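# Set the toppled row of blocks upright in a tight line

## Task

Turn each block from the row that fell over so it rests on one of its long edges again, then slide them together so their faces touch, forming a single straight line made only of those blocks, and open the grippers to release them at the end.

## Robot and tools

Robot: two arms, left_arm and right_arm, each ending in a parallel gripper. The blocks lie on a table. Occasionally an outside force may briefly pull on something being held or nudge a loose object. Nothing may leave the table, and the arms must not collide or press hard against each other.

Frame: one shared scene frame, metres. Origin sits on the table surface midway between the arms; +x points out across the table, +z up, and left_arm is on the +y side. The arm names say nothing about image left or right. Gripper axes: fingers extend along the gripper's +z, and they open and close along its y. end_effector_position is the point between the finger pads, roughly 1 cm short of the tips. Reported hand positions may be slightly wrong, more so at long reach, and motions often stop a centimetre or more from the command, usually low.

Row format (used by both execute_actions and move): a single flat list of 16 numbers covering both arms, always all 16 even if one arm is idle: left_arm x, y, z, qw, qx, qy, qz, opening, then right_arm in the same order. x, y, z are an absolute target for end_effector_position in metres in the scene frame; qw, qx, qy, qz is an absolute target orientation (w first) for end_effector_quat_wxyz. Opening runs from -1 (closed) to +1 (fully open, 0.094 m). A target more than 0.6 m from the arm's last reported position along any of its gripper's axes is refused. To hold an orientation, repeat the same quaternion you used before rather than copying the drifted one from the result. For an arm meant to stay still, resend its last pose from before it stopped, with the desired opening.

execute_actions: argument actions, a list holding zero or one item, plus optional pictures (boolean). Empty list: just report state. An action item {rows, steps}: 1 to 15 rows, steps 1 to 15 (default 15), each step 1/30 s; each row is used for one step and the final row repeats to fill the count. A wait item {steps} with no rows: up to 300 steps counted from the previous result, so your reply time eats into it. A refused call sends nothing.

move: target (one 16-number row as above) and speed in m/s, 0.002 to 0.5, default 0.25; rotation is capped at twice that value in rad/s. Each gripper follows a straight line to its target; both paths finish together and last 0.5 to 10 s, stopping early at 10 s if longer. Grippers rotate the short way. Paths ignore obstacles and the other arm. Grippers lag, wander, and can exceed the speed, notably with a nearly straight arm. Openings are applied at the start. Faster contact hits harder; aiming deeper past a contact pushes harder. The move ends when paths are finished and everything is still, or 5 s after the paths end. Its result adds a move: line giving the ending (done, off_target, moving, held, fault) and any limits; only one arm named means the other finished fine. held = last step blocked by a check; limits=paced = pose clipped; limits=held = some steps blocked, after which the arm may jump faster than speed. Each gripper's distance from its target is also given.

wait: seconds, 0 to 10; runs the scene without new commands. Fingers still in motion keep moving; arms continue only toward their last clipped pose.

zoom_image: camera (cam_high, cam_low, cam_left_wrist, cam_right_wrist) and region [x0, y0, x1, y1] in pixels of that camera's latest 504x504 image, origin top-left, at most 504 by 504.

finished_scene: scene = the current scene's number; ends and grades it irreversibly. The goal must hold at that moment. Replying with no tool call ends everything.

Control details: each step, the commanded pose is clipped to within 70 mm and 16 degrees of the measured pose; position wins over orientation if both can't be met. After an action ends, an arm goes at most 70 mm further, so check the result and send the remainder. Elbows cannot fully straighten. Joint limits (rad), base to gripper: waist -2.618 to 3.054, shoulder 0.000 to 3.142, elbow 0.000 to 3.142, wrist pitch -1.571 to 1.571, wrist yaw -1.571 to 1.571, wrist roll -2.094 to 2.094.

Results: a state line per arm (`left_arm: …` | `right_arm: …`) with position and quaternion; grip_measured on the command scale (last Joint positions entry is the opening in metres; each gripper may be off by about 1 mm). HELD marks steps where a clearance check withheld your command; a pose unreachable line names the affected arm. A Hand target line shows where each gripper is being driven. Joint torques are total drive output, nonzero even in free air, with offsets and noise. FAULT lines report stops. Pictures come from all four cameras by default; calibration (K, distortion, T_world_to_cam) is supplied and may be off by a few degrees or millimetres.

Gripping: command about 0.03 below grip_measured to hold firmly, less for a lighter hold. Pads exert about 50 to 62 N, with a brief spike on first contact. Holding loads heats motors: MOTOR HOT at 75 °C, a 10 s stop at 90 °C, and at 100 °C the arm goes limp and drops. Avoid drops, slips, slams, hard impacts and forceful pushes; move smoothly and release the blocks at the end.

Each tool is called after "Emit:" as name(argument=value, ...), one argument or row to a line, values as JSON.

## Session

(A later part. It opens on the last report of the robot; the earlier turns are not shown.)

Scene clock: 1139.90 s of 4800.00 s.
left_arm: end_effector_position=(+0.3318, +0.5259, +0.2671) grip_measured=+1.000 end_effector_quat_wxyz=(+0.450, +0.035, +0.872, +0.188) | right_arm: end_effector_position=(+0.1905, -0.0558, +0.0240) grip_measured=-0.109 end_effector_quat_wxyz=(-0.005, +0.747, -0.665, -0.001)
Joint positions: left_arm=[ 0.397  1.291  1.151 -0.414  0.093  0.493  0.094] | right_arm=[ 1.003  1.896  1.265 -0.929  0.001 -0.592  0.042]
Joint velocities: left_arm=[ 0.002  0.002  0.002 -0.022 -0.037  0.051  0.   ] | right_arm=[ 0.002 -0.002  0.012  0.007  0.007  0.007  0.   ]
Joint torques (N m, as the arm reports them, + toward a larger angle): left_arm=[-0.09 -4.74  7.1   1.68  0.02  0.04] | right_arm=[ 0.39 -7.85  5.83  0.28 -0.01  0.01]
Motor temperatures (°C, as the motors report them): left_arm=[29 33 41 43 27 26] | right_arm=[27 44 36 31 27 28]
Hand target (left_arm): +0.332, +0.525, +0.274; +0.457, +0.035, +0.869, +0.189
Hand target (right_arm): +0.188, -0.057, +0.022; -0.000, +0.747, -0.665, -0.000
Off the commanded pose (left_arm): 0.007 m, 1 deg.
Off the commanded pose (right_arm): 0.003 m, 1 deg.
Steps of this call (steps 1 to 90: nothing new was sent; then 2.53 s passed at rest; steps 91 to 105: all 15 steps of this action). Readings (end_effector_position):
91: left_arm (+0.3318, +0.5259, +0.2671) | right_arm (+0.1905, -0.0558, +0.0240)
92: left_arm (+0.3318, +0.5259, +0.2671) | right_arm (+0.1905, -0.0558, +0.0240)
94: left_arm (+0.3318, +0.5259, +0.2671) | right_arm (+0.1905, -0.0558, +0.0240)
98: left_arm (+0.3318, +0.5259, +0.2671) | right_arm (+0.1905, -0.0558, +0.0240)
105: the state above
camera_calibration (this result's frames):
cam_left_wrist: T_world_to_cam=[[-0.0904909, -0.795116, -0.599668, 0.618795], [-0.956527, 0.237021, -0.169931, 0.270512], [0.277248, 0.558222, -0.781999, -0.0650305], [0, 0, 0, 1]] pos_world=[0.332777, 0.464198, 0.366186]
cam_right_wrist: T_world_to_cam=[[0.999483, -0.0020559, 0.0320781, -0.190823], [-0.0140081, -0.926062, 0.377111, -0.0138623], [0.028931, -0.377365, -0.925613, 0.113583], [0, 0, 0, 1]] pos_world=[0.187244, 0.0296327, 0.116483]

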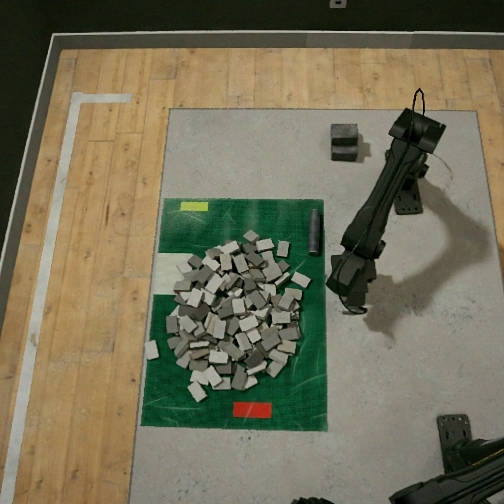

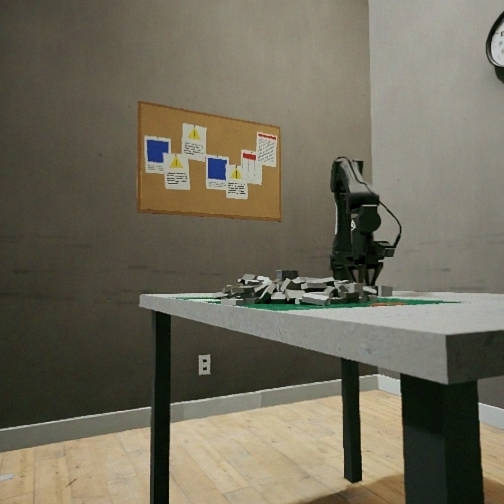

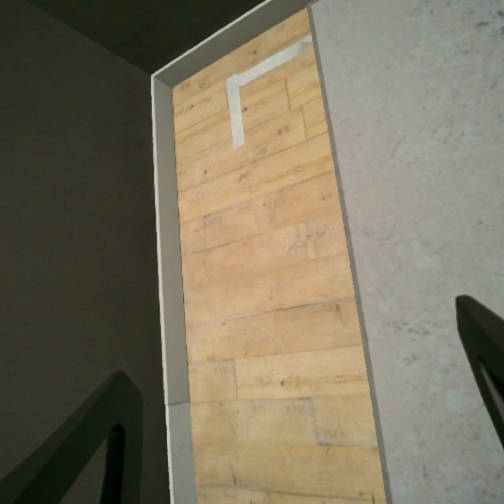

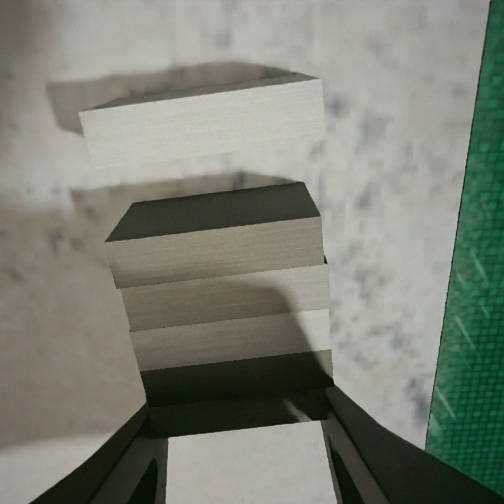

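Emit:
move(
  target=[0.332,0.525,0.274,0.457,0.035,0.869,0.189,1, 0.190,-0.064,0.060, 0,-0.7472,0.6646,0, -0.15],
  speed=0.04,
)

Emit:
move(
  target=[0.332,0.525,0.274,0.457,0.035,0.869,0.189,1, 0.192,-0.062,0.062, 0.1325,-0.7322,0.6513,0.1490, -0.15],
  speed=0.12,
)

Scene clock: 1153.07 s of 4800.00 s.
left_arm: end_effector_position=(+0.3318, +0.5259, +0.2671) grip_measured=+1.000 end_effector_quat_wxyz=(+0.450, +0.035, +0.872, +0.188) | right_arm: end_effector_position=(+0.1824, -0.0715, +0.0415) grip_measured=-0.109 end_effector_quat_wxyz=(+0.024, +0.747, -0.665, +0.007)
Joint positions: left_arm=[ 0.397  1.291  1.151 -0.414  0.093  0.493  0.094] | right_arm=[ 1.003  1.865  1.295 -1.052  0.001 -0.593  0.042]
Joint velocities: left_arm=[-0.007 -0.012  0.002  0.037  0.081 -0.007  0.   ] | right_arm=[-0.002  0.002 -0.007 -0.007 -0.022 -0.037 -0.001]
Joint torques (N m, as the arm reports them, + toward a larger angle): left_arm=[-0.08 -4.65  7.06  1.69  0.02  0.04] | right_arm=[ -0.66 -10.5    8.99   0.04  -0.02  -0.11]
Motor temperatures (°C, as the motors report them): left_arm=[29 33 41 43 27 26] | right_arm=[27 44 36 31 27 28]
Hand target (left_arm): +0.332, +0.525, +0.274; +0.457, +0.035, +0.869, +0.189
Hand target (right_arm): +0.190, -0.064, +0.060; -0.000, +0.747, -0.664, +0.000
Off the commanded pose (left_arm): 0.007 m, 1 deg.
Off the commanded pose (right_arm): 0.021 m, 3 deg.
After step 90, 8.80 s passed at rest.
move: off_target (right_arm)
camera_calibration (this result's frames):
cam_left_wrist: T_world_to_cam=[[-0.0904909, -0.795116, -0.599668, 0.618795], [-0.956527, 0.237021, -0.169931, 0.270512], [0.277248, 0.558222, -0.781999, -0.0650305], [0, 0, 0, 1]] pos_world=[0.332777, 0.464198, 0.366186]
cam_right_wrist: T_world_to_cam=[[0.999991, -0.000311547, 0.00411147, -0.182135], [-0.00203722, -0.904263, 0.426971, -0.037755], [0.00358483, -0.426976, -0.904256, 0.12425], [0, 0, 0, 1]] pos_world=[0.181611, 0.0188547, 0.129223]

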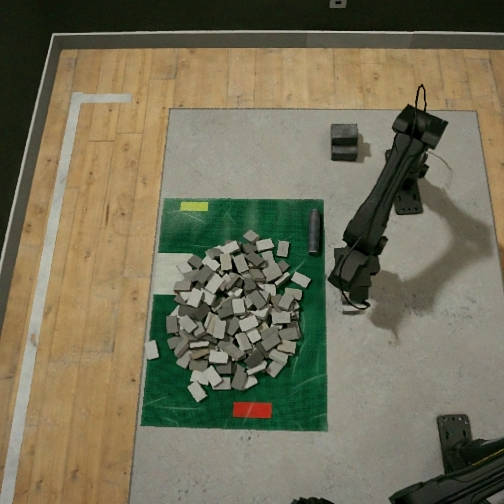

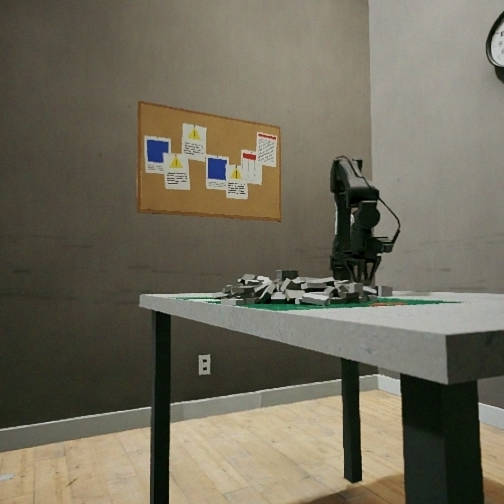

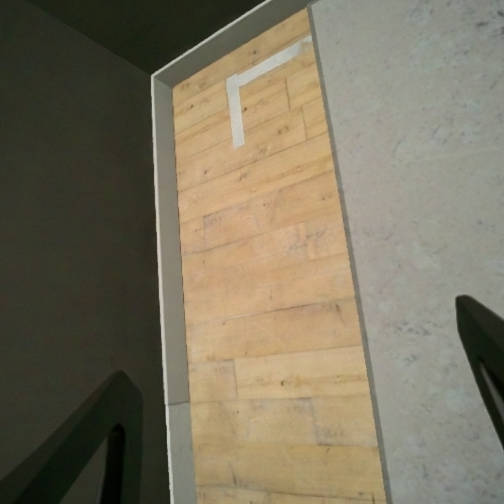

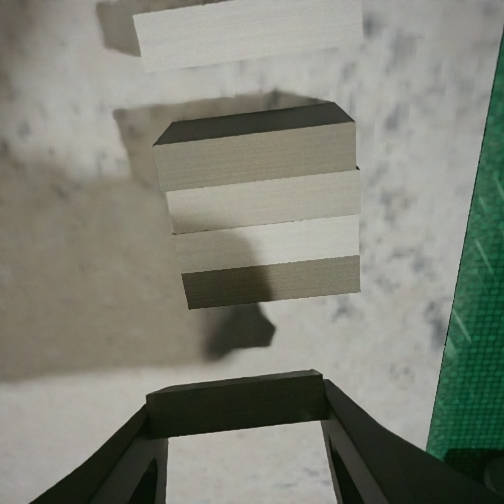

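Scene clock: 1155.43 s of 4800.00 s.
left_arm: end_effector_position=(+0.3318, +0.5259, +0.2671) grip_measured=+1.000 end_effector_quat_wxyz=(+0.450, +0.035, +0.872, +0.188) | right_arm: end_effector_position=(+0.1894, -0.0663, +0.0532) grip_measured=-0.109 end_effector_quat_wxyz=(-0.109, +0.730, -0.660, -0.137)
Joint positions: left_arm=[ 0.397  1.291  1.151 -0.414  0.093  0.493  0.094] | right_arm=[ 0.859  1.616  0.994 -0.694 -0.246 -0.69   0.042]
Joint velocities: left_arm=[ 0.007  0.017 -0.007 -0.007 -0.066 -0.051  0.   ] | right_arm=[ 0.017 -0.022 -0.002 -0.037 -0.007  0.037 -0.   ]
Joint torques (N m, as the arm reports them, + toward a larger angle): left_arm=[-0.01 -4.65  7.06  1.67  0.01  0.03] | right_arm=[-0.61 -8.85  5.76  1.01 -0.26 -0.12]
Motor temperatures (°C, as the motors report them): left_arm=[29 33 41 43 27 26] | right_arm=[27 45 36 31 27 28]
Hand target (left_arm): +0.332, +0.525, +0.274; +0.457, +0.035, +0.869, +0.189
Hand target (right_arm): +0.192, -0.063, +0.062; -0.132, +0.731, -0.654, -0.147
Off the commanded pose (left_arm): 0.007 m, 1 deg.
Off the commanded pose (right_arm): 0.010 m, 3 deg.
move: off_target (right_arm)
camera_calibration (this result's frames):
cam_left_wrist: T_world_to_cam=[[-0.0904909, -0.795116, -0.599668, 0.618795], [-0.956527, 0.237021, -0.169931, 0.270512], [0.277248, 0.558222, -0.781999, -0.0650305], [0, 0, 0, 1]] pos_world=[0.332777, 0.464198, 0.366186]
cam_right_wrist: T_world_to_cam=[[0.999248, -0.0146506, -0.0358936, -0.187887], [-0.0128891, -0.998724, 0.0488249, -0.0221406], [-0.0365631, -0.0483256, -0.998162, 0.174742], [0, 0, 0, 1]] pos_world=[0.19385, -0.0164205, 0.168758]

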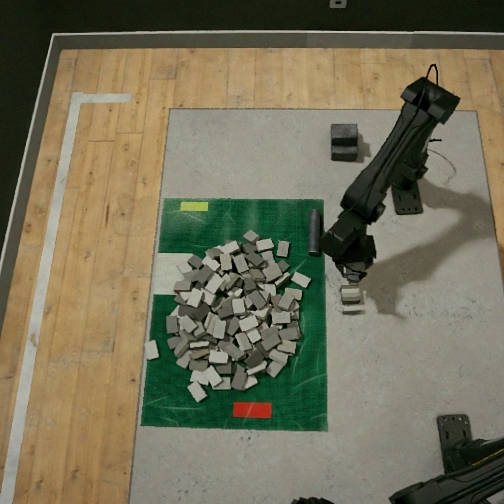

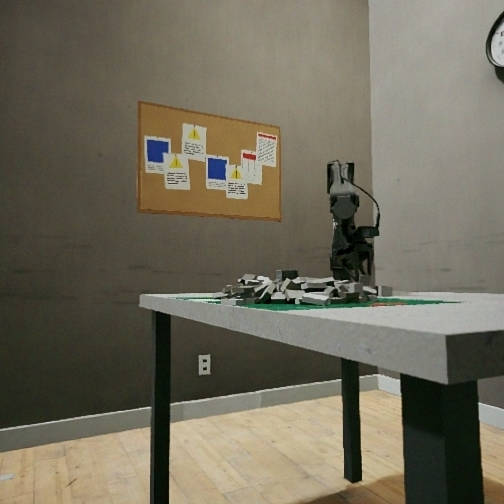

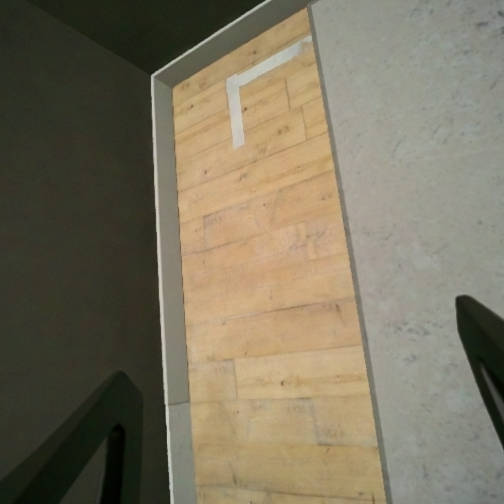

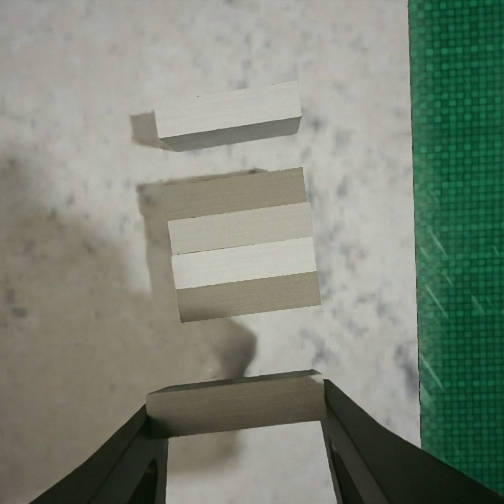

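Emit:
zoom_image(
  camera="cam_right_wrist",
  region=[100, 260, 360, 460],
)

Region (100, 260, 360, 460) of cam_right_wrist's 504x504 image, scaled by 1.938, with more detail than that image has; it fills the top 388 rows of this view, and the rest is white.

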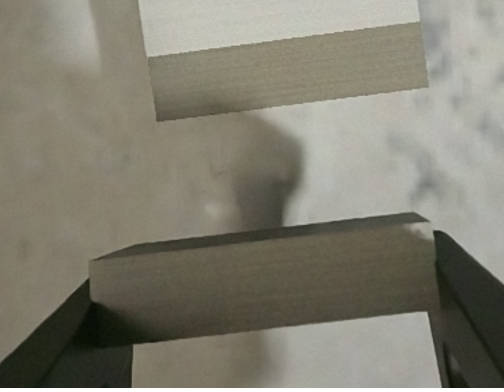

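Emit:
zoom_image(
  camera="cam_right_wrist",
  region=[135, 355, 255, 445],
)

Region (135, 355, 255, 445) of cam_right_wrist's 504x504 image, scaled by 4.200, with more detail than that image has; it fills the top 378 rows of this view, and the rest is white.

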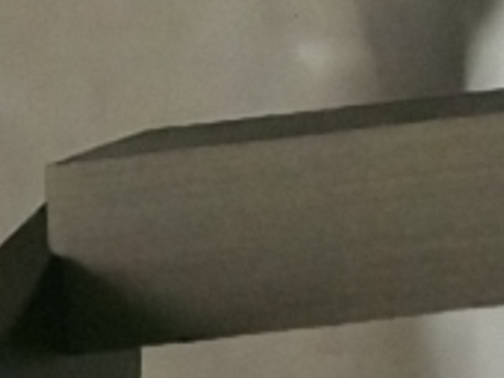

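Emit:
move(
  target=[0.332,0.525,0.274,0.457,0.035,0.869,0.189,1, 0.192,-0.060,0.066, 0.2164,-0.7065,0.6284,0.2433, -0.15],
  speed=0.12,
)

Scene clock: 1212.57 s of 4800.00 s.
left_arm: end_effector_position=(+0.3318, +0.5259, +0.2671) grip_measured=+1.000 end_effector_quat_wxyz=(+0.450, +0.035, +0.872, +0.188) | right_arm: end_effector_position=(+0.1896, -0.0637, +0.0556) grip_measured=-0.109 end_effector_quat_wxyz=(-0.193, +0.706, -0.641, -0.233)
Joint positions: left_arm=[ 0.397  1.291  1.151 -0.414  0.093  0.493  0.094] | right_arm=[ 0.756  1.51   0.787 -0.42  -0.455 -0.719  0.042]
Joint velocities: left_arm=[ 0.007 -0.012 -0.002 -0.037  0.066  0.007  0.   ] | right_arm=[-0.012 -0.002 -0.022  0.007  0.007  0.051 -0.   ]
Joint torques (N m, as the arm reports them, + toward a larger angle): left_arm=[-0.02 -4.69  7.09  1.69 -0.01  0.02] | right_arm=[-0.68 -7.86  5.75  1.29 -0.41 -0.13]
Motor temperatures (°C, as the motors report them): left_arm=[29 33 41 43 27 26] | right_arm=[27 45 36 32 27 28]
Hand target (left_arm): +0.332, +0.525, +0.274; +0.457, +0.035, +0.869, +0.189
Hand target (right_arm): +0.192, -0.060, +0.066; -0.216, +0.706, -0.630, -0.242
Off the commanded pose (left_arm): 0.007 m, 1 deg.
Off the commanded pose (right_arm): 0.011 m, 3 deg.
After step 90, 52.27 s passed at rest.
move: off_target (right_arm)
camera_calibration (this result's frames):
cam_left_wrist: T_world_to_cam=[[-0.0904909, -0.795116, -0.599668, 0.618795], [-0.956527, 0.237021, -0.169931, 0.270512], [0.277248, 0.558222, -0.781999, -0.0650305], [0, 0, 0, 1]] pos_world=[0.332777, 0.464198, 0.366186]
cam_right_wrist: T_world_to_cam=[[0.997355, -0.00703927, -0.0723491, -0.185097], [-0.0220483, -0.977706, -0.208816, -0.00230903], [-0.0692663, 0.209859, -0.975275, 0.198637], [0, 0, 0, 1]] pos_world=[0.198315, -0.0452462, 0.179852]

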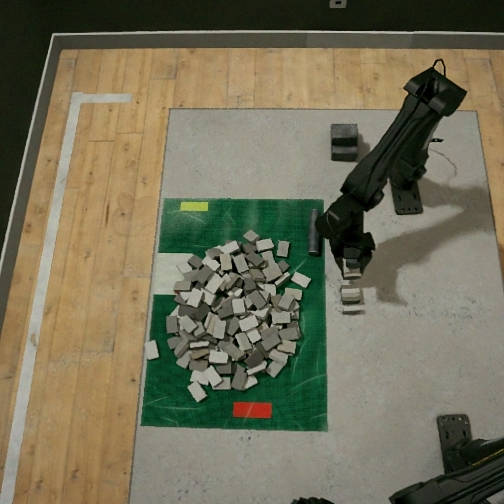

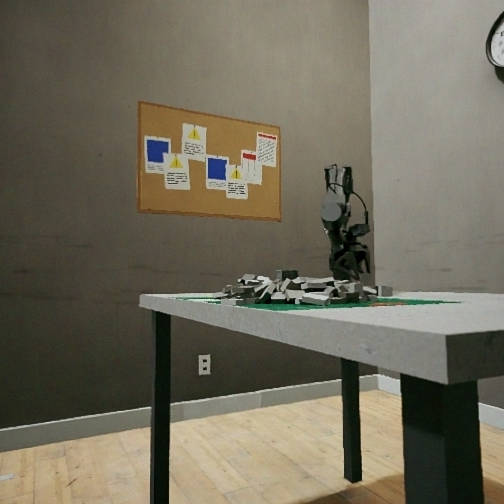

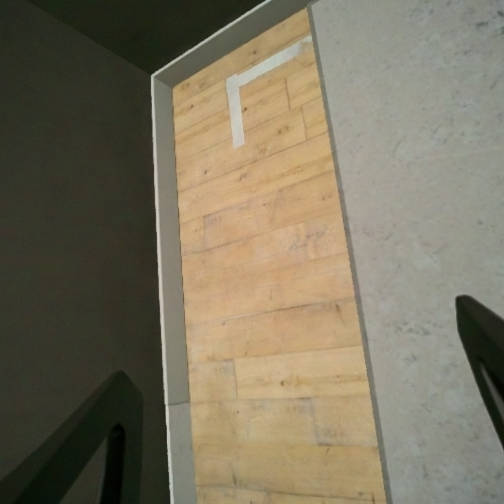

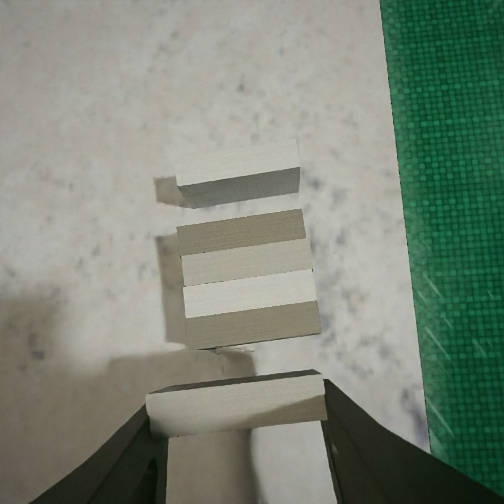

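Emit:
move(
  target=[0.332,0.525,0.274,0.457,0.035,0.869,0.189,1, 0.195,-0.056,0.040, 0.2164,-0.7065,0.6284,0.2433, -0.15],
  speed=0.03,
)

Scene clock: 1240.67 s of 4800.00 s.
left_arm: end_effector_position=(+0.3318, +0.5259, +0.2671) grip_measured=+1.000 end_effector_quat_wxyz=(+0.450, +0.035, +0.872, +0.188) | right_arm: end_effector_position=(+0.1936, -0.0588, +0.0396) grip_measured=-0.109 end_effector_quat_wxyz=(-0.207, +0.706, -0.636, -0.234)
Joint positions: left_arm=[ 0.397  1.291  1.151 -0.414  0.093  0.493  0.094] | right_arm=[ 0.756  1.553  0.742 -0.301 -0.457 -0.719  0.042]
Joint velocities: left_arm=[-0.002 -0.002  0.002  0.022 -0.007  0.037  0.   ] | right_arm=[-0.007  0.012 -0.002 -0.022  0.037  0.007  0.   ]
Joint torques (N m, as the arm reports them, + toward a larger angle): left_arm=[-0.07 -4.69  7.13  1.67  0.02  0.03] | right_arm=[-0.59 -5.15  5.57  1.31 -0.41 -0.11]
Motor temperatures (°C, as the motors report them): left_arm=[29 33 41 43 27 26] | right_arm=[27 44 36 33 27 28]
Hand target (left_arm): +0.332, +0.525, +0.274; +0.457, +0.035, +0.869, +0.189
Hand target (right_arm): +0.195, -0.056, +0.040; -0.216, +0.706, -0.629, -0.243
Off the commanded pose (left_arm): 0.007 m, 1 deg.
Off the commanded pose (right_arm): 0.003 m, 2 deg.
After step 90, 23.90 s passed at rest.
move: done
camera_calibration (this result's frames):
cam_left_wrist: T_world_to_cam=[[-0.0904909, -0.795116, -0.599668, 0.618795], [-0.956527, 0.237021, -0.169931, 0.270512], [0.277248, 0.558222, -0.781999, -0.0650305], [0, 0, 0, 1]] pos_world=[0.332777, 0.464198, 0.366186]
cam_right_wrist: T_world_to_cam=[[0.998524, -0.00474062, -0.0541127, -0.190991], [-0.0171919, -0.972556, -0.232035, -0.000442549], [-0.0515276, 0.232623, -0.971201, 0.179997], [0, 0, 0, 1]] pos_world=[0.199977, -0.0432072, 0.164376]

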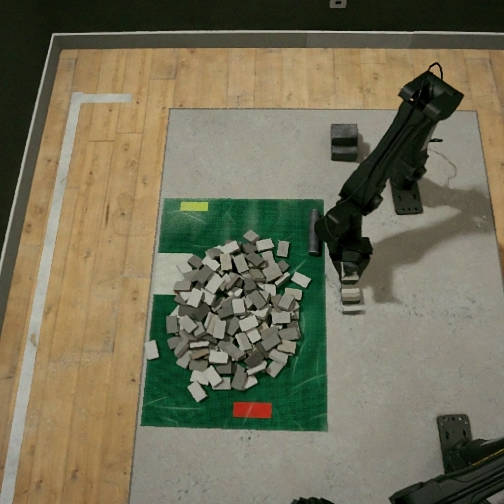

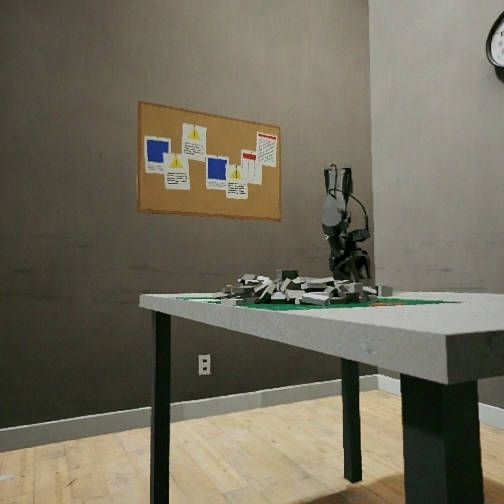

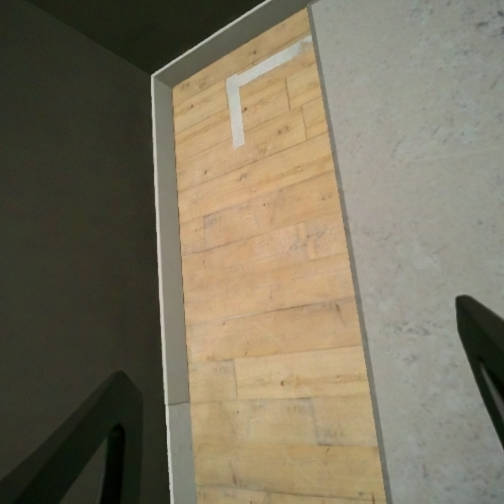

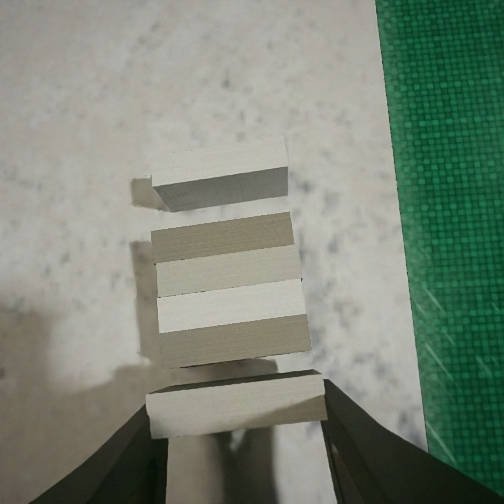

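Emit:
move(
  target=[0.332,0.525,0.274,0.457,0.035,0.869,0.189,1, 0.194,-0.0535,0.027, 0.2164,-0.7065,0.6284,0.2433, -0.15],
  speed=0.02,
)

Scene clock: 1248.03 s of 4800.00 s.
left_arm: end_effector_position=(+0.3318, +0.5259, +0.2671) grip_measured=+1.000 end_effector_quat_wxyz=(+0.450, +0.035, +0.872, +0.188) | right_arm: end_effector_position=(+0.1961, -0.0566, +0.0272) grip_measured=-0.109 end_effector_quat_wxyz=(-0.211, +0.706, -0.635, -0.233)
Joint positions: left_arm=[ 0.397  1.291  1.151 -0.414  0.093  0.493  0.094] | right_arm=[ 0.756  1.592  0.717 -0.228 -0.454 -0.719  0.042]
Joint velocities: left_arm=[0.002 0.017 0.002 0.022 0.007 0.037 0.   ] | right_arm=[-0.002 -0.007  0.017 -0.022 -0.037 -0.022 -0.   ]
Joint torques (N m, as the arm reports them, + toward a larger angle): left_arm=[-0.06 -4.64  7.09  1.69  0.01  0.04] | right_arm=[ 0.14 -5.28  5.4   1.37 -0.41 -0.03]
Motor temperatures (°C, as the motors report them): left_arm=[29 33 41 43 27 26] | right_arm=[27 43 36 33 27 28]
Hand target (left_arm): +0.332, +0.525, +0.274; +0.457, +0.035, +0.869, +0.189
Hand target (right_arm): +0.194, -0.054, +0.027; -0.216, +0.706, -0.628, -0.243
Off the commanded pose (left_arm): 0.007 m, 1 deg.
Off the commanded pose (right_arm): 0.004 m, 2 deg.
After step 90, 3.23 s passed at rest.
move: done
camera_calibration (this result's frames):
cam_left_wrist: T_world_to_cam=[[-0.0904909, -0.795116, -0.599668, 0.618795], [-0.956527, 0.237021, -0.169931, 0.270512], [0.277248, 0.558222, -0.781999, -0.0650305], [0, 0, 0, 1]] pos_world=[0.332777, 0.464198, 0.366186]
cam_right_wrist: T_world_to_cam=[[0.998923, -0.00565293, -0.0460466, -0.194483], [-0.0164477, -0.971229, -0.237579, -0.00108349], [-0.0433787, 0.238081, -0.970276, 0.166284], [0, 0, 0, 1]] pos_world=[0.201469, -0.0417408, 0.152129]

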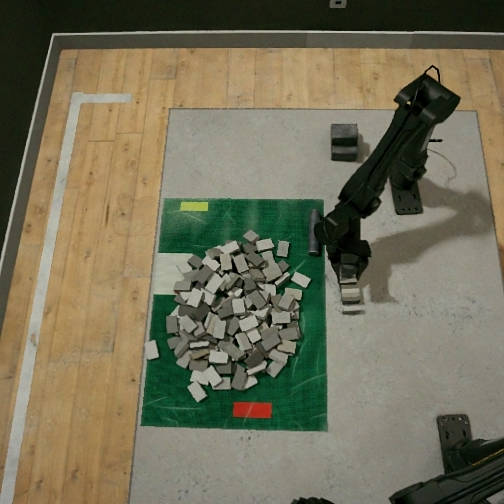

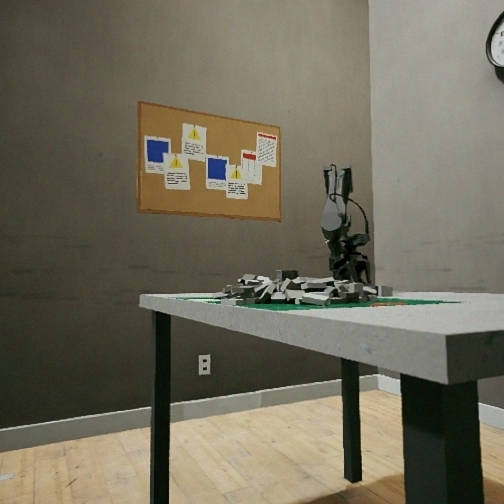

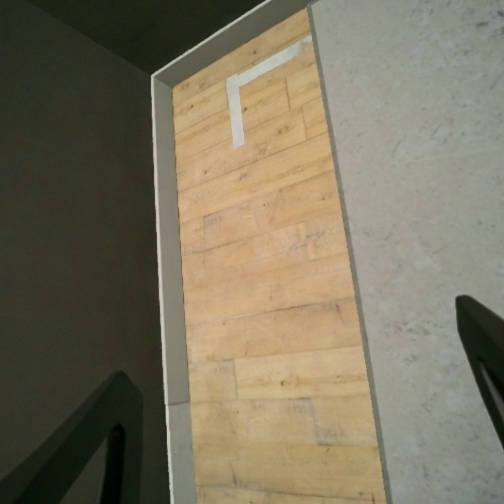

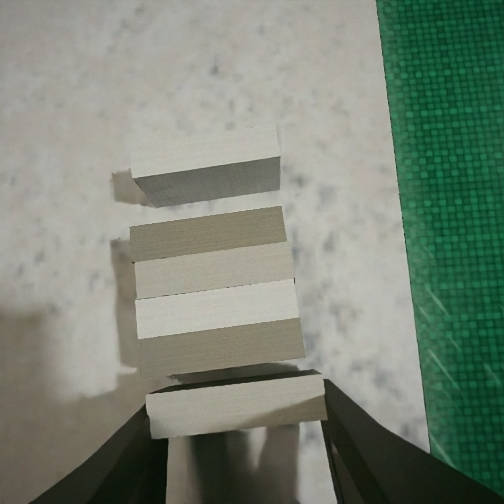

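Emit:
execute_actions(
  actions=[
    {"rows":[[0.332,0.525,0.274,0.457,0.035,0.869,0.189,1, 0.191,-0.0535,0.026, 0.2164,-0.7065,0.6284,0.2433, -0.15]],"steps":15},
  ],
)

Scene clock: 1250.73 s of 4800.00 s.
left_arm: end_effector_position=(+0.3318, +0.5259, +0.2671) grip_measured=+1.000 end_effector_quat_wxyz=(+0.450, +0.035, +0.872, +0.188) | right_arm: end_effector_position=(+0.1974, -0.0551, +0.0283) grip_measured=-0.109 end_effector_quat_wxyz=(-0.216, +0.706, -0.633, -0.233)
Joint positions: left_arm=[ 0.397  1.291  1.151 -0.414  0.093  0.493  0.094] | right_arm=[ 0.756  1.592  0.717 -0.218 -0.454 -0.719  0.042]
Joint velocities: left_arm=[-0.007  0.002 -0.012 -0.007  0.051 -0.095  0.   ] | right_arm=[-0.002  0.012 -0.007 -0.007 -0.007 -0.007  0.001]
Joint torques (N m, as the arm reports them, + toward a larger angle): left_arm=[-0.1  -4.68  7.12  1.67  0.02  0.04] | right_arm=[ 0.74 -5.65  4.48  1.34 -0.36  0.05]
Motor temperatures (°C, as the motors report them): left_arm=[29 33 41 43 27 26] | right_arm=[27 43 36 33 27 28]
Hand target (left_arm): +0.332, +0.525, +0.274; +0.457, +0.035, +0.869, +0.189
Hand target (right_arm): +0.191, -0.054, +0.026; -0.216, +0.707, -0.628, -0.243
Off the commanded pose (left_arm): 0.007 m, 1 deg.
Off the commanded pose (right_arm): 0.007 m, 1 deg.
Steps of this call (steps 1 to 66: nothing new was sent; steps 67 to 81: all 15 steps of this action). Readings (end_effector_position):
67: left_arm (+0.3318, +0.5259, +0.2671) | right_arm (+0.1964, -0.0562, +0.0275)
68: left_arm (+0.3318, +0.5259, +0.2671) | right_arm (+0.1965, -0.0560, +0.0276)
70: left_arm (+0.3318, +0.5259, +0.2671) | right_arm (+0.1969, -0.0556, +0.0279)
74: left_arm (+0.3318, +0.5259, +0.2671) | right_arm (+0.1972, -0.0552, +0.0282)
81: the state above
camera_calibration (this result's frames):
cam_left_wrist: T_world_to_cam=[[-0.0904909, -0.795116, -0.599668, 0.618795], [-0.956527, 0.237021, -0.169931, 0.270512], [0.277248, 0.558222, -0.781999, -0.0650305], [0, 0, 0, 1]] pos_world=[0.332777, 0.464198, 0.366186]
cam_right_wrist: T_world_to_cam=[[0.999195, -0.00515081, -0.0397809, -0.195921], [-0.0147556, -0.969383, -0.245108, 0.000683428], [-0.0373005, 0.245498, -0.968679, 0.166167], [0, 0, 0, 1]] pos_world=[0.201971, -0.0411403, 0.153336]

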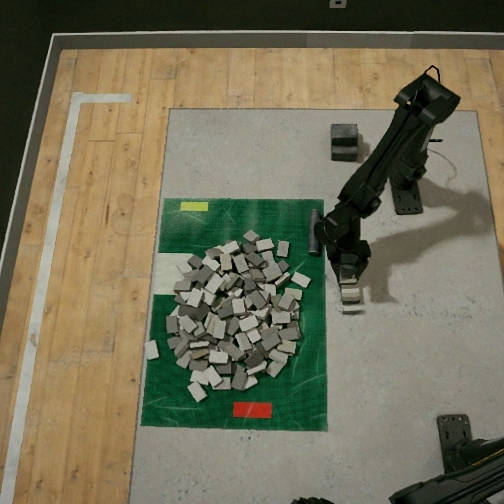

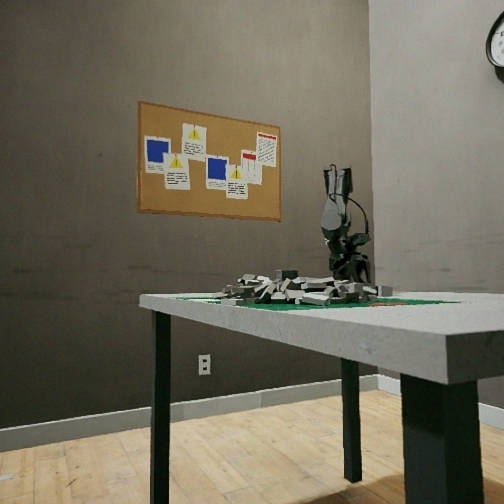

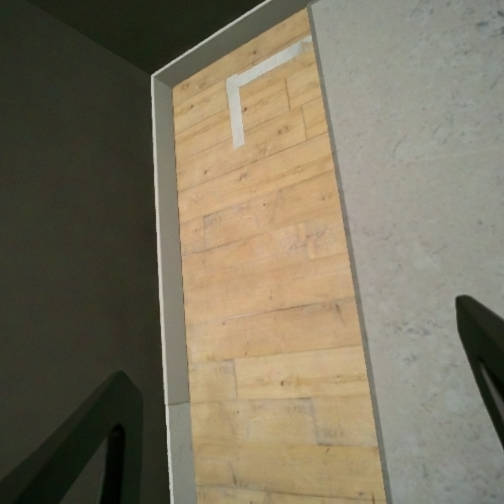

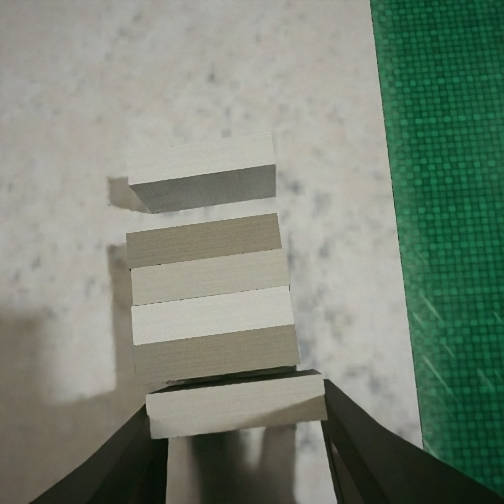

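Emit:
move(
  target=[0.332,0.525,0.274,0.457,0.035,0.869,0.189,1, 0.193,-0.057,0.021, 0.2164,-0.7065,0.6284,0.2433, -0.15],
  speed=0.015,
)

Scene clock: 1257.07 s of 4800.00 s.
left_arm: end_effector_position=(+0.3318, +0.5259, +0.2671) grip_measured=+1.000 end_effector_quat_wxyz=(+0.450, +0.035, +0.872, +0.188) | right_arm: end_effector_position=(+0.1936, -0.0590, +0.0227) grip_measured=-0.109 end_effector_quat_wxyz=(-0.212, +0.706, -0.635, -0.234)
Joint positions: left_arm=[ 0.397  1.291  1.151 -0.414  0.093  0.493  0.094] | right_arm=[ 0.756  1.592  0.693 -0.203 -0.456 -0.719  0.042]
Joint velocities: left_arm=[ 0.002 -0.002 -0.022 -0.022  0.007  0.051  0.   ] | right_arm=[-0.002 -0.002 -0.002  0.037  0.007  0.022 -0.   ]
Joint torques (N m, as the arm reports them, + toward a larger angle): left_arm=[-0.02 -4.66  7.14  1.68  0.    0.03] | right_arm=[-0.37 -4.82  5.25  1.35 -0.4  -0.11]
Motor temperatures (°C, as the motors report them): left_arm=[29 33 41 43 27 26] | right_arm=[27 43 35 33 27 28]
Hand target (left_arm): +0.332, +0.525, +0.274; +0.457, +0.035, +0.869, +0.189
Hand target (right_arm): +0.193, -0.057, +0.021; -0.216, +0.707, -0.628, -0.243
Off the commanded pose (left_arm): 0.007 m, 1 deg.
Off the commanded pose (right_arm): 0.003 m, 1 deg.
After step 90, 2.37 s passed at rest.
move: done
camera_calibration (this result's frames):
cam_left_wrist: T_world_to_cam=[[-0.0904909, -0.795116, -0.599668, 0.618795], [-0.956527, 0.237021, -0.169931, 0.270512], [0.277248, 0.558222, -0.781999, -0.0650305], [0, 0, 0, 1]] pos_world=[0.332777, 0.464198, 0.366186]
cam_right_wrist: T_world_to_cam=[[0.998904, -0.00470107, -0.046574, -0.192137], [-0.0157353, -0.970769, -0.239498, -0.00456091], [-0.0440867, 0.239968, -0.969779, 0.162602], [0, 0, 0, 1]] pos_world=[0.199023, -0.0443501, 0.147647]

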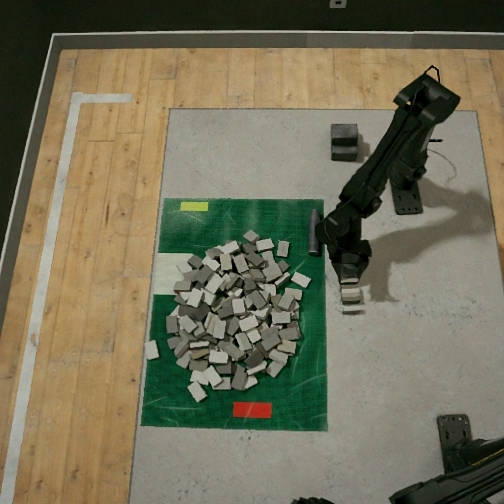

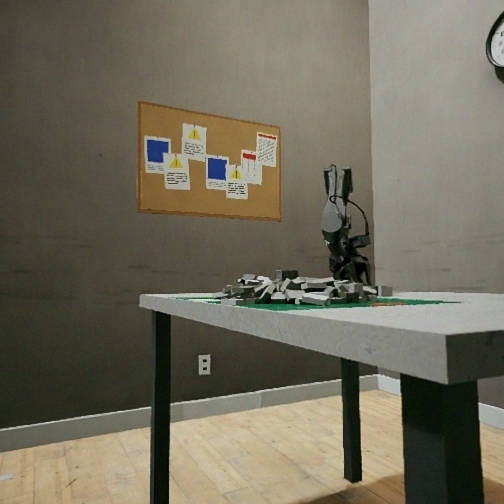

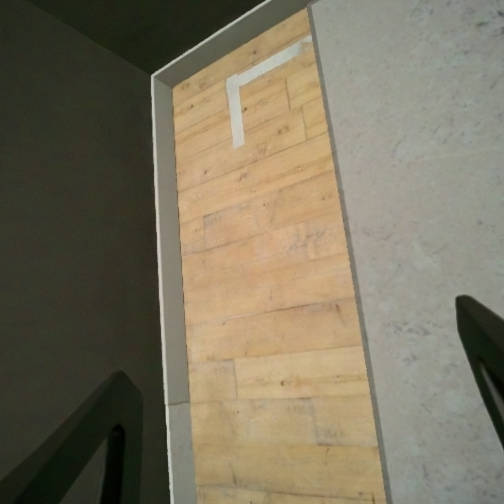

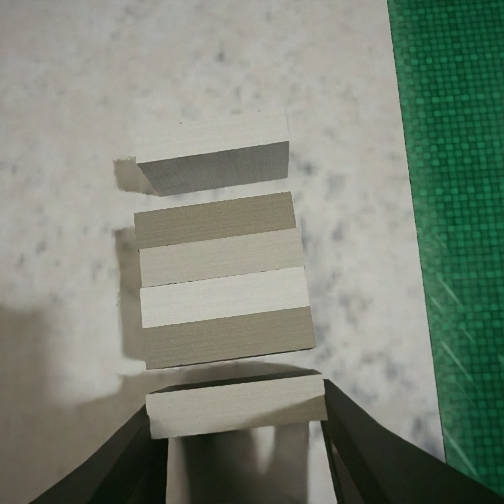

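Emit:
execute_actions(
  actions=[
    {"rows":[[0.332,0.525,0.274,0.457,0.035,0.869,0.189,1, 0.1935,-0.054,0.021, 0.2164,-0.7065,0.6284,0.2433, -0.15]],"steps":15},
  ],
)

Scene clock: 1276.93 s of 4800.00 s.
left_arm: end_effector_position=(+0.3318, +0.5259, +0.2671) grip_measured=+1.000 end_effector_quat_wxyz=(+0.450, +0.035, +0.872, +0.188) | right_arm: end_effector_position=(+0.1939, -0.0580, +0.0205) grip_measured=-0.109 end_effector_quat_wxyz=(-0.211, +0.706, -0.634, -0.235)
Joint positions: left_arm=[ 0.397  1.291  1.151 -0.414  0.093  0.493  0.094] | right_arm=[ 0.756  1.604  0.693 -0.192 -0.459 -0.719  0.042]
Joint velocities: left_arm=[-0.007 -0.007 -0.007 -0.022 -0.051 -0.081  0.   ] | right_arm=[-0.022 -0.012 -0.007 -0.066 -0.037 -0.051 -0.001]
Joint torques (N m, as the arm reports them, + toward a larger angle): left_arm=[-0.06 -4.62  7.12  1.68  0.01  0.04] | right_arm=[ 0.08 -5.03  5.99  1.29 -0.36 -0.06]
Motor temperatures (°C, as the motors report them): left_arm=[29 33 41 43 27 26] | right_arm=[27 42 35 34 27 28]
Hand target (left_arm): +0.332, +0.525, +0.274; +0.457, +0.035, +0.869, +0.189
Hand target (right_arm): +0.193, -0.054, +0.021; -0.216, +0.706, -0.629, -0.243
Off the commanded pose (left_arm): 0.007 m, 1 deg.
Off the commanded pose (right_arm): 0.004 m, 1 deg.
Steps of this call (steps 1 to 90: nothing new was sent; then 16.37 s passed at rest; steps 91 to 105: all 15 steps of this action). Readings (end_effector_position):
91: left_arm (+0.3318, +0.5259, +0.2671) | right_arm (+0.1939, -0.0585, +0.0226)
92: left_arm (+0.3318, +0.5259, +0.2671) | right_arm (+0.1940, -0.0584, +0.0219)
94: left_arm (+0.3318, +0.5259, +0.2671) | right_arm (+0.1937, -0.0583, +0.0204)
98: left_arm (+0.3318, +0.5259, +0.2671) | right_arm (+0.1939, -0.0580, +0.0205)
105: the state above
camera_calibration (this result's frames):
cam_left_wrist: T_world_to_cam=[[-0.0904909, -0.795116, -0.599668, 0.618795], [-0.956527, 0.237021, -0.169931, 0.270512], [0.277248, 0.558222, -0.781999, -0.0650305], [0, 0, 0, 1]] pos_world=[0.332777, 0.464198, 0.366186]
cam_right_wrist: T_world_to_cam=[[0.998799, -0.00344877, -0.0488661, -0.192431], [-0.0151147, -0.970547, -0.240439, -0.00418824], [-0.0465976, 0.240889, -0.969433, 0.160725], [0, 0, 0, 1]] pos_world=[0.199626, -0.0434454, 0.145402]

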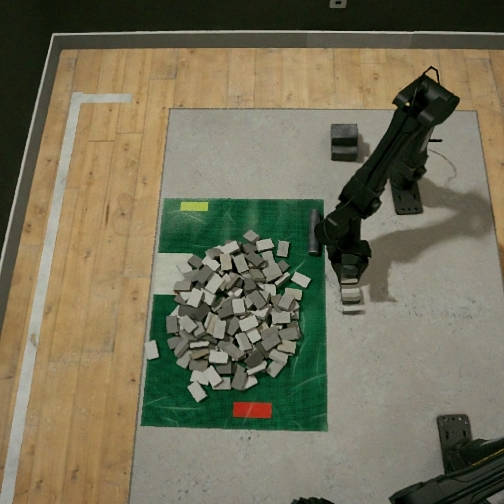

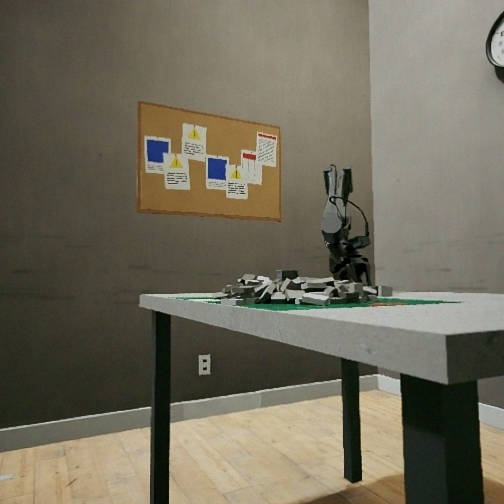

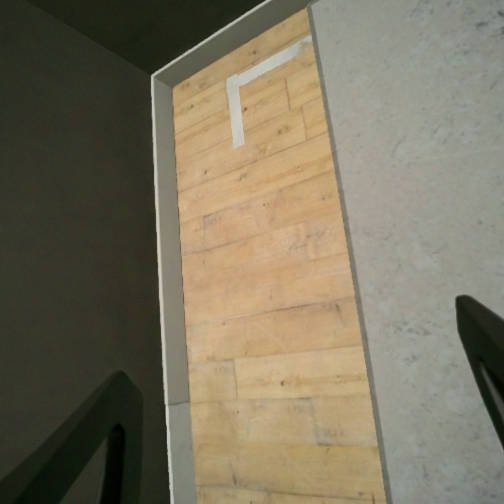

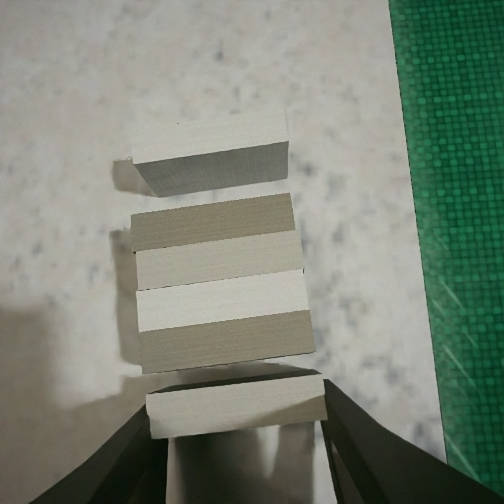

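Emit:
execute_actions(
  actions=[
    {"rows":[[0.332,0.525,0.274,0.457,0.035,0.869,0.189,1, 0.194,-0.058,0.0205, 0.2115,-0.706,0.634,0.236, -0.12],[0.332,0.525,0.274,0.457,0.035,0.869,0.189,1, 0.194,-0.058,0.0205, 0.2115,-0.706,0.634,0.236, -0.11],[0.332,0.525,0.274,0.457,0.035,0.869,0.189,1, 0.194,-0.058,0.0205, 0.2115,-0.706,0.634,0.236, -0.10],[0.332,0.525,0.274,0.457,0.035,0.869,0.189,1, 0.194,-0.058,0.0205, 0.2115,-0.706,0.634,0.236, -0.095],[0.332,0.525,0.274,0.457,0.035,0.869,0.189,1, 0.194,-0.058,0.0205, 0.2115,-0.706,0.634,0.236, -0.09],[0.332,0.525,0.274,0.457,0.035,0.869,0.189,1, 0.194,-0.058,0.0205, 0.2115,-0.706,0.634,0.236, -0.08],[0.332,0.525,0.274,0.457,0.035,0.869,0.189,1, 0.194,-0.058,0.0205, 0.2115,-0.706,0.634,0.236, -0.07],[0.332,0.525,0.274,0.457,0.035,0.869,0.189,1, 0.194,-0.058,0.0205, 0.2115,-0.706,0.634,0.236, -0.05],[0.332,0.525,0.274,0.457,0.035,0.869,0.189,1, 0.194,-0.058,0.0205, 0.2115,-0.706,0.634,0.236, -0.02],[0.332,0.525,0.274,0.457,0.035,0.869,0.189,1, 0.194,-0.058,0.0205, 0.2115,-0.706,0.634,0.236, 0.02],[0.332,0.525,0.274,0.457,0.035,0.869,0.189,1, 0.194,-0.058,0.0205, 0.2115,-0.706,0.634,0.236, 0.08],[0.332,0.525,0.274,0.457,0.035,0.869,0.189,1, 0.194,-0.058,0.0205, 0.2115,-0.706,0.634,0.236, 0.15],[0.332,0.525,0.274,0.457,0.035,0.869,0.189,1, 0.194,-0.058,0.0205, 0.2115,-0.706,0.634,0.236, 0.25]],"steps":15},
  ],
)

Scene clock: 1285.77 s of 4800.00 s.
left_arm: end_effector_position=(+0.3318, +0.5259, +0.2671) grip_measured=+1.000 end_effector_quat_wxyz=(+0.450, +0.035, +0.872, +0.188) | right_arm: end_effector_position=(+0.1940, -0.0580, +0.0204) grip_measured=+0.245 end_effector_quat_wxyz=(-0.211, +0.706, -0.634, -0.235)
Joint positions: left_arm=[ 0.397  1.291  1.151 -0.414  0.093  0.493  0.094] | right_arm=[ 0.756  1.604  0.693 -0.192 -0.458 -0.719  0.058]
Joint velocities: left_arm=[-0.002  0.002 -0.012  0.051  0.066  0.051  0.   ] | right_arm=[-0.002 -0.017 -0.012 -0.022 -0.007  0.022  0.007]
Joint torques (N m, as the arm reports them, + toward a larger angle): left_arm=[-0.02 -4.67  7.12  1.69  0.02  0.02] | right_arm=[-0.07 -5.66  6.03  1.06 -0.24 -0.03]
Motor temperatures (°C, as the motors report them): left_arm=[29 33 41 43 27 26] | right_arm=[27 42 35 34 27 28]
Hand target (left_arm): +0.332, +0.525, +0.274; +0.457, +0.035, +0.869, +0.189
Hand target (right_arm): +0.194, -0.058, +0.020; -0.211, +0.706, -0.634, -0.236
Off the commanded pose (left_arm): 0.007 m, 1 deg.
Off the commanded pose (right_arm): 0.000 m, 0 deg.
Steps of this call (steps 1 to 90: nothing new was sent; then 5.33 s passed at rest; steps 91 to 105: all 15 steps of this action). Readings (end_effector_position):
91: left_arm (+0.3318, +0.5259, +0.2671) | right_arm (+0.1940, -0.0580, +0.0204)
92: left_arm (+0.3318, +0.5259, +0.2671) | right_arm (+0.1940, -0.0580, +0.0204)
94: left_arm (+0.3318, +0.5259, +0.2671) | right_arm (+0.1940, -0.0580, +0.0204)
98: left_arm (+0.3318, +0.5259, +0.2671) | right_arm (+0.1940, -0.0580, +0.0204)
105: the state above
camera_calibration (this result's frames):
cam_left_wrist: T_world_to_cam=[[-0.0904909, -0.795116, -0.599668, 0.618795], [-0.956527, 0.237021, -0.169931, 0.270512], [0.277248, 0.558222, -0.781999, -0.0650305], [0, 0, 0, 1]] pos_world=[0.332777, 0.464198, 0.366186]
cam_right_wrist: T_world_to_cam=[[0.998823, -0.0038145, -0.0483548, -0.192579], [-0.0153262, -0.97065, -0.240009, -0.00423184], [-0.0460201, 0.240468, -0.969566, 0.160559], [0, 0, 0, 1]] pos_world=[0.199677, -0.0434515, 0.145345]

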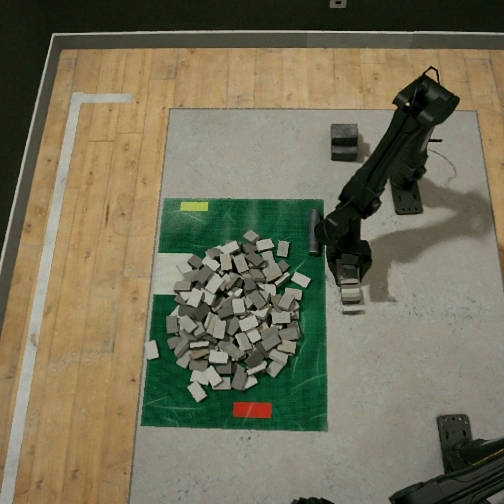

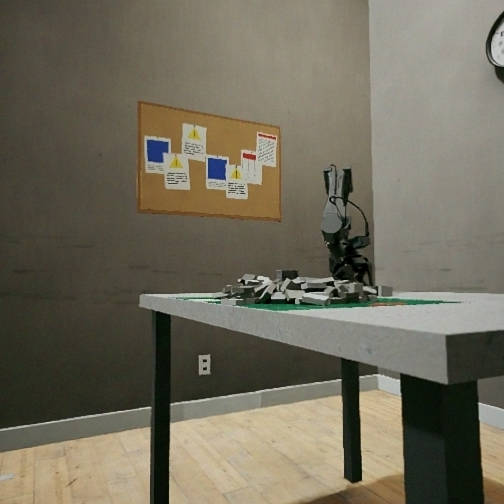

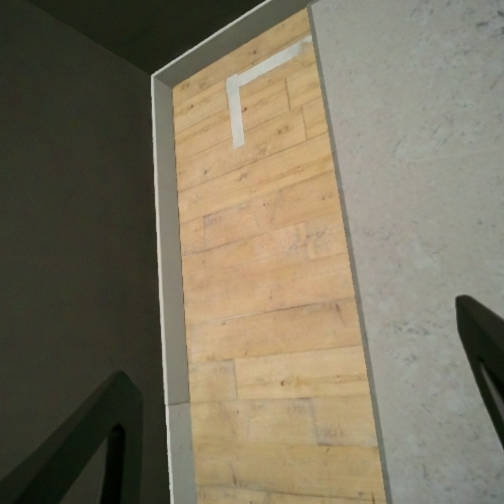

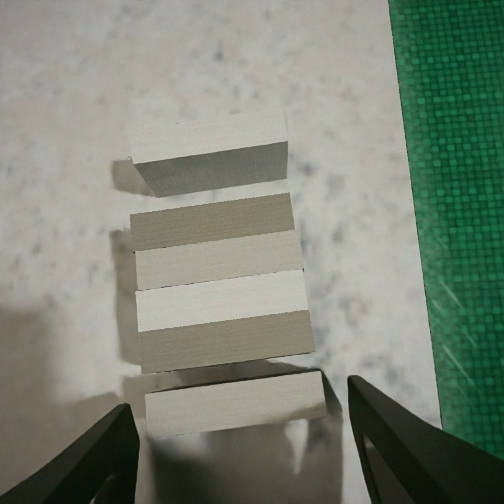

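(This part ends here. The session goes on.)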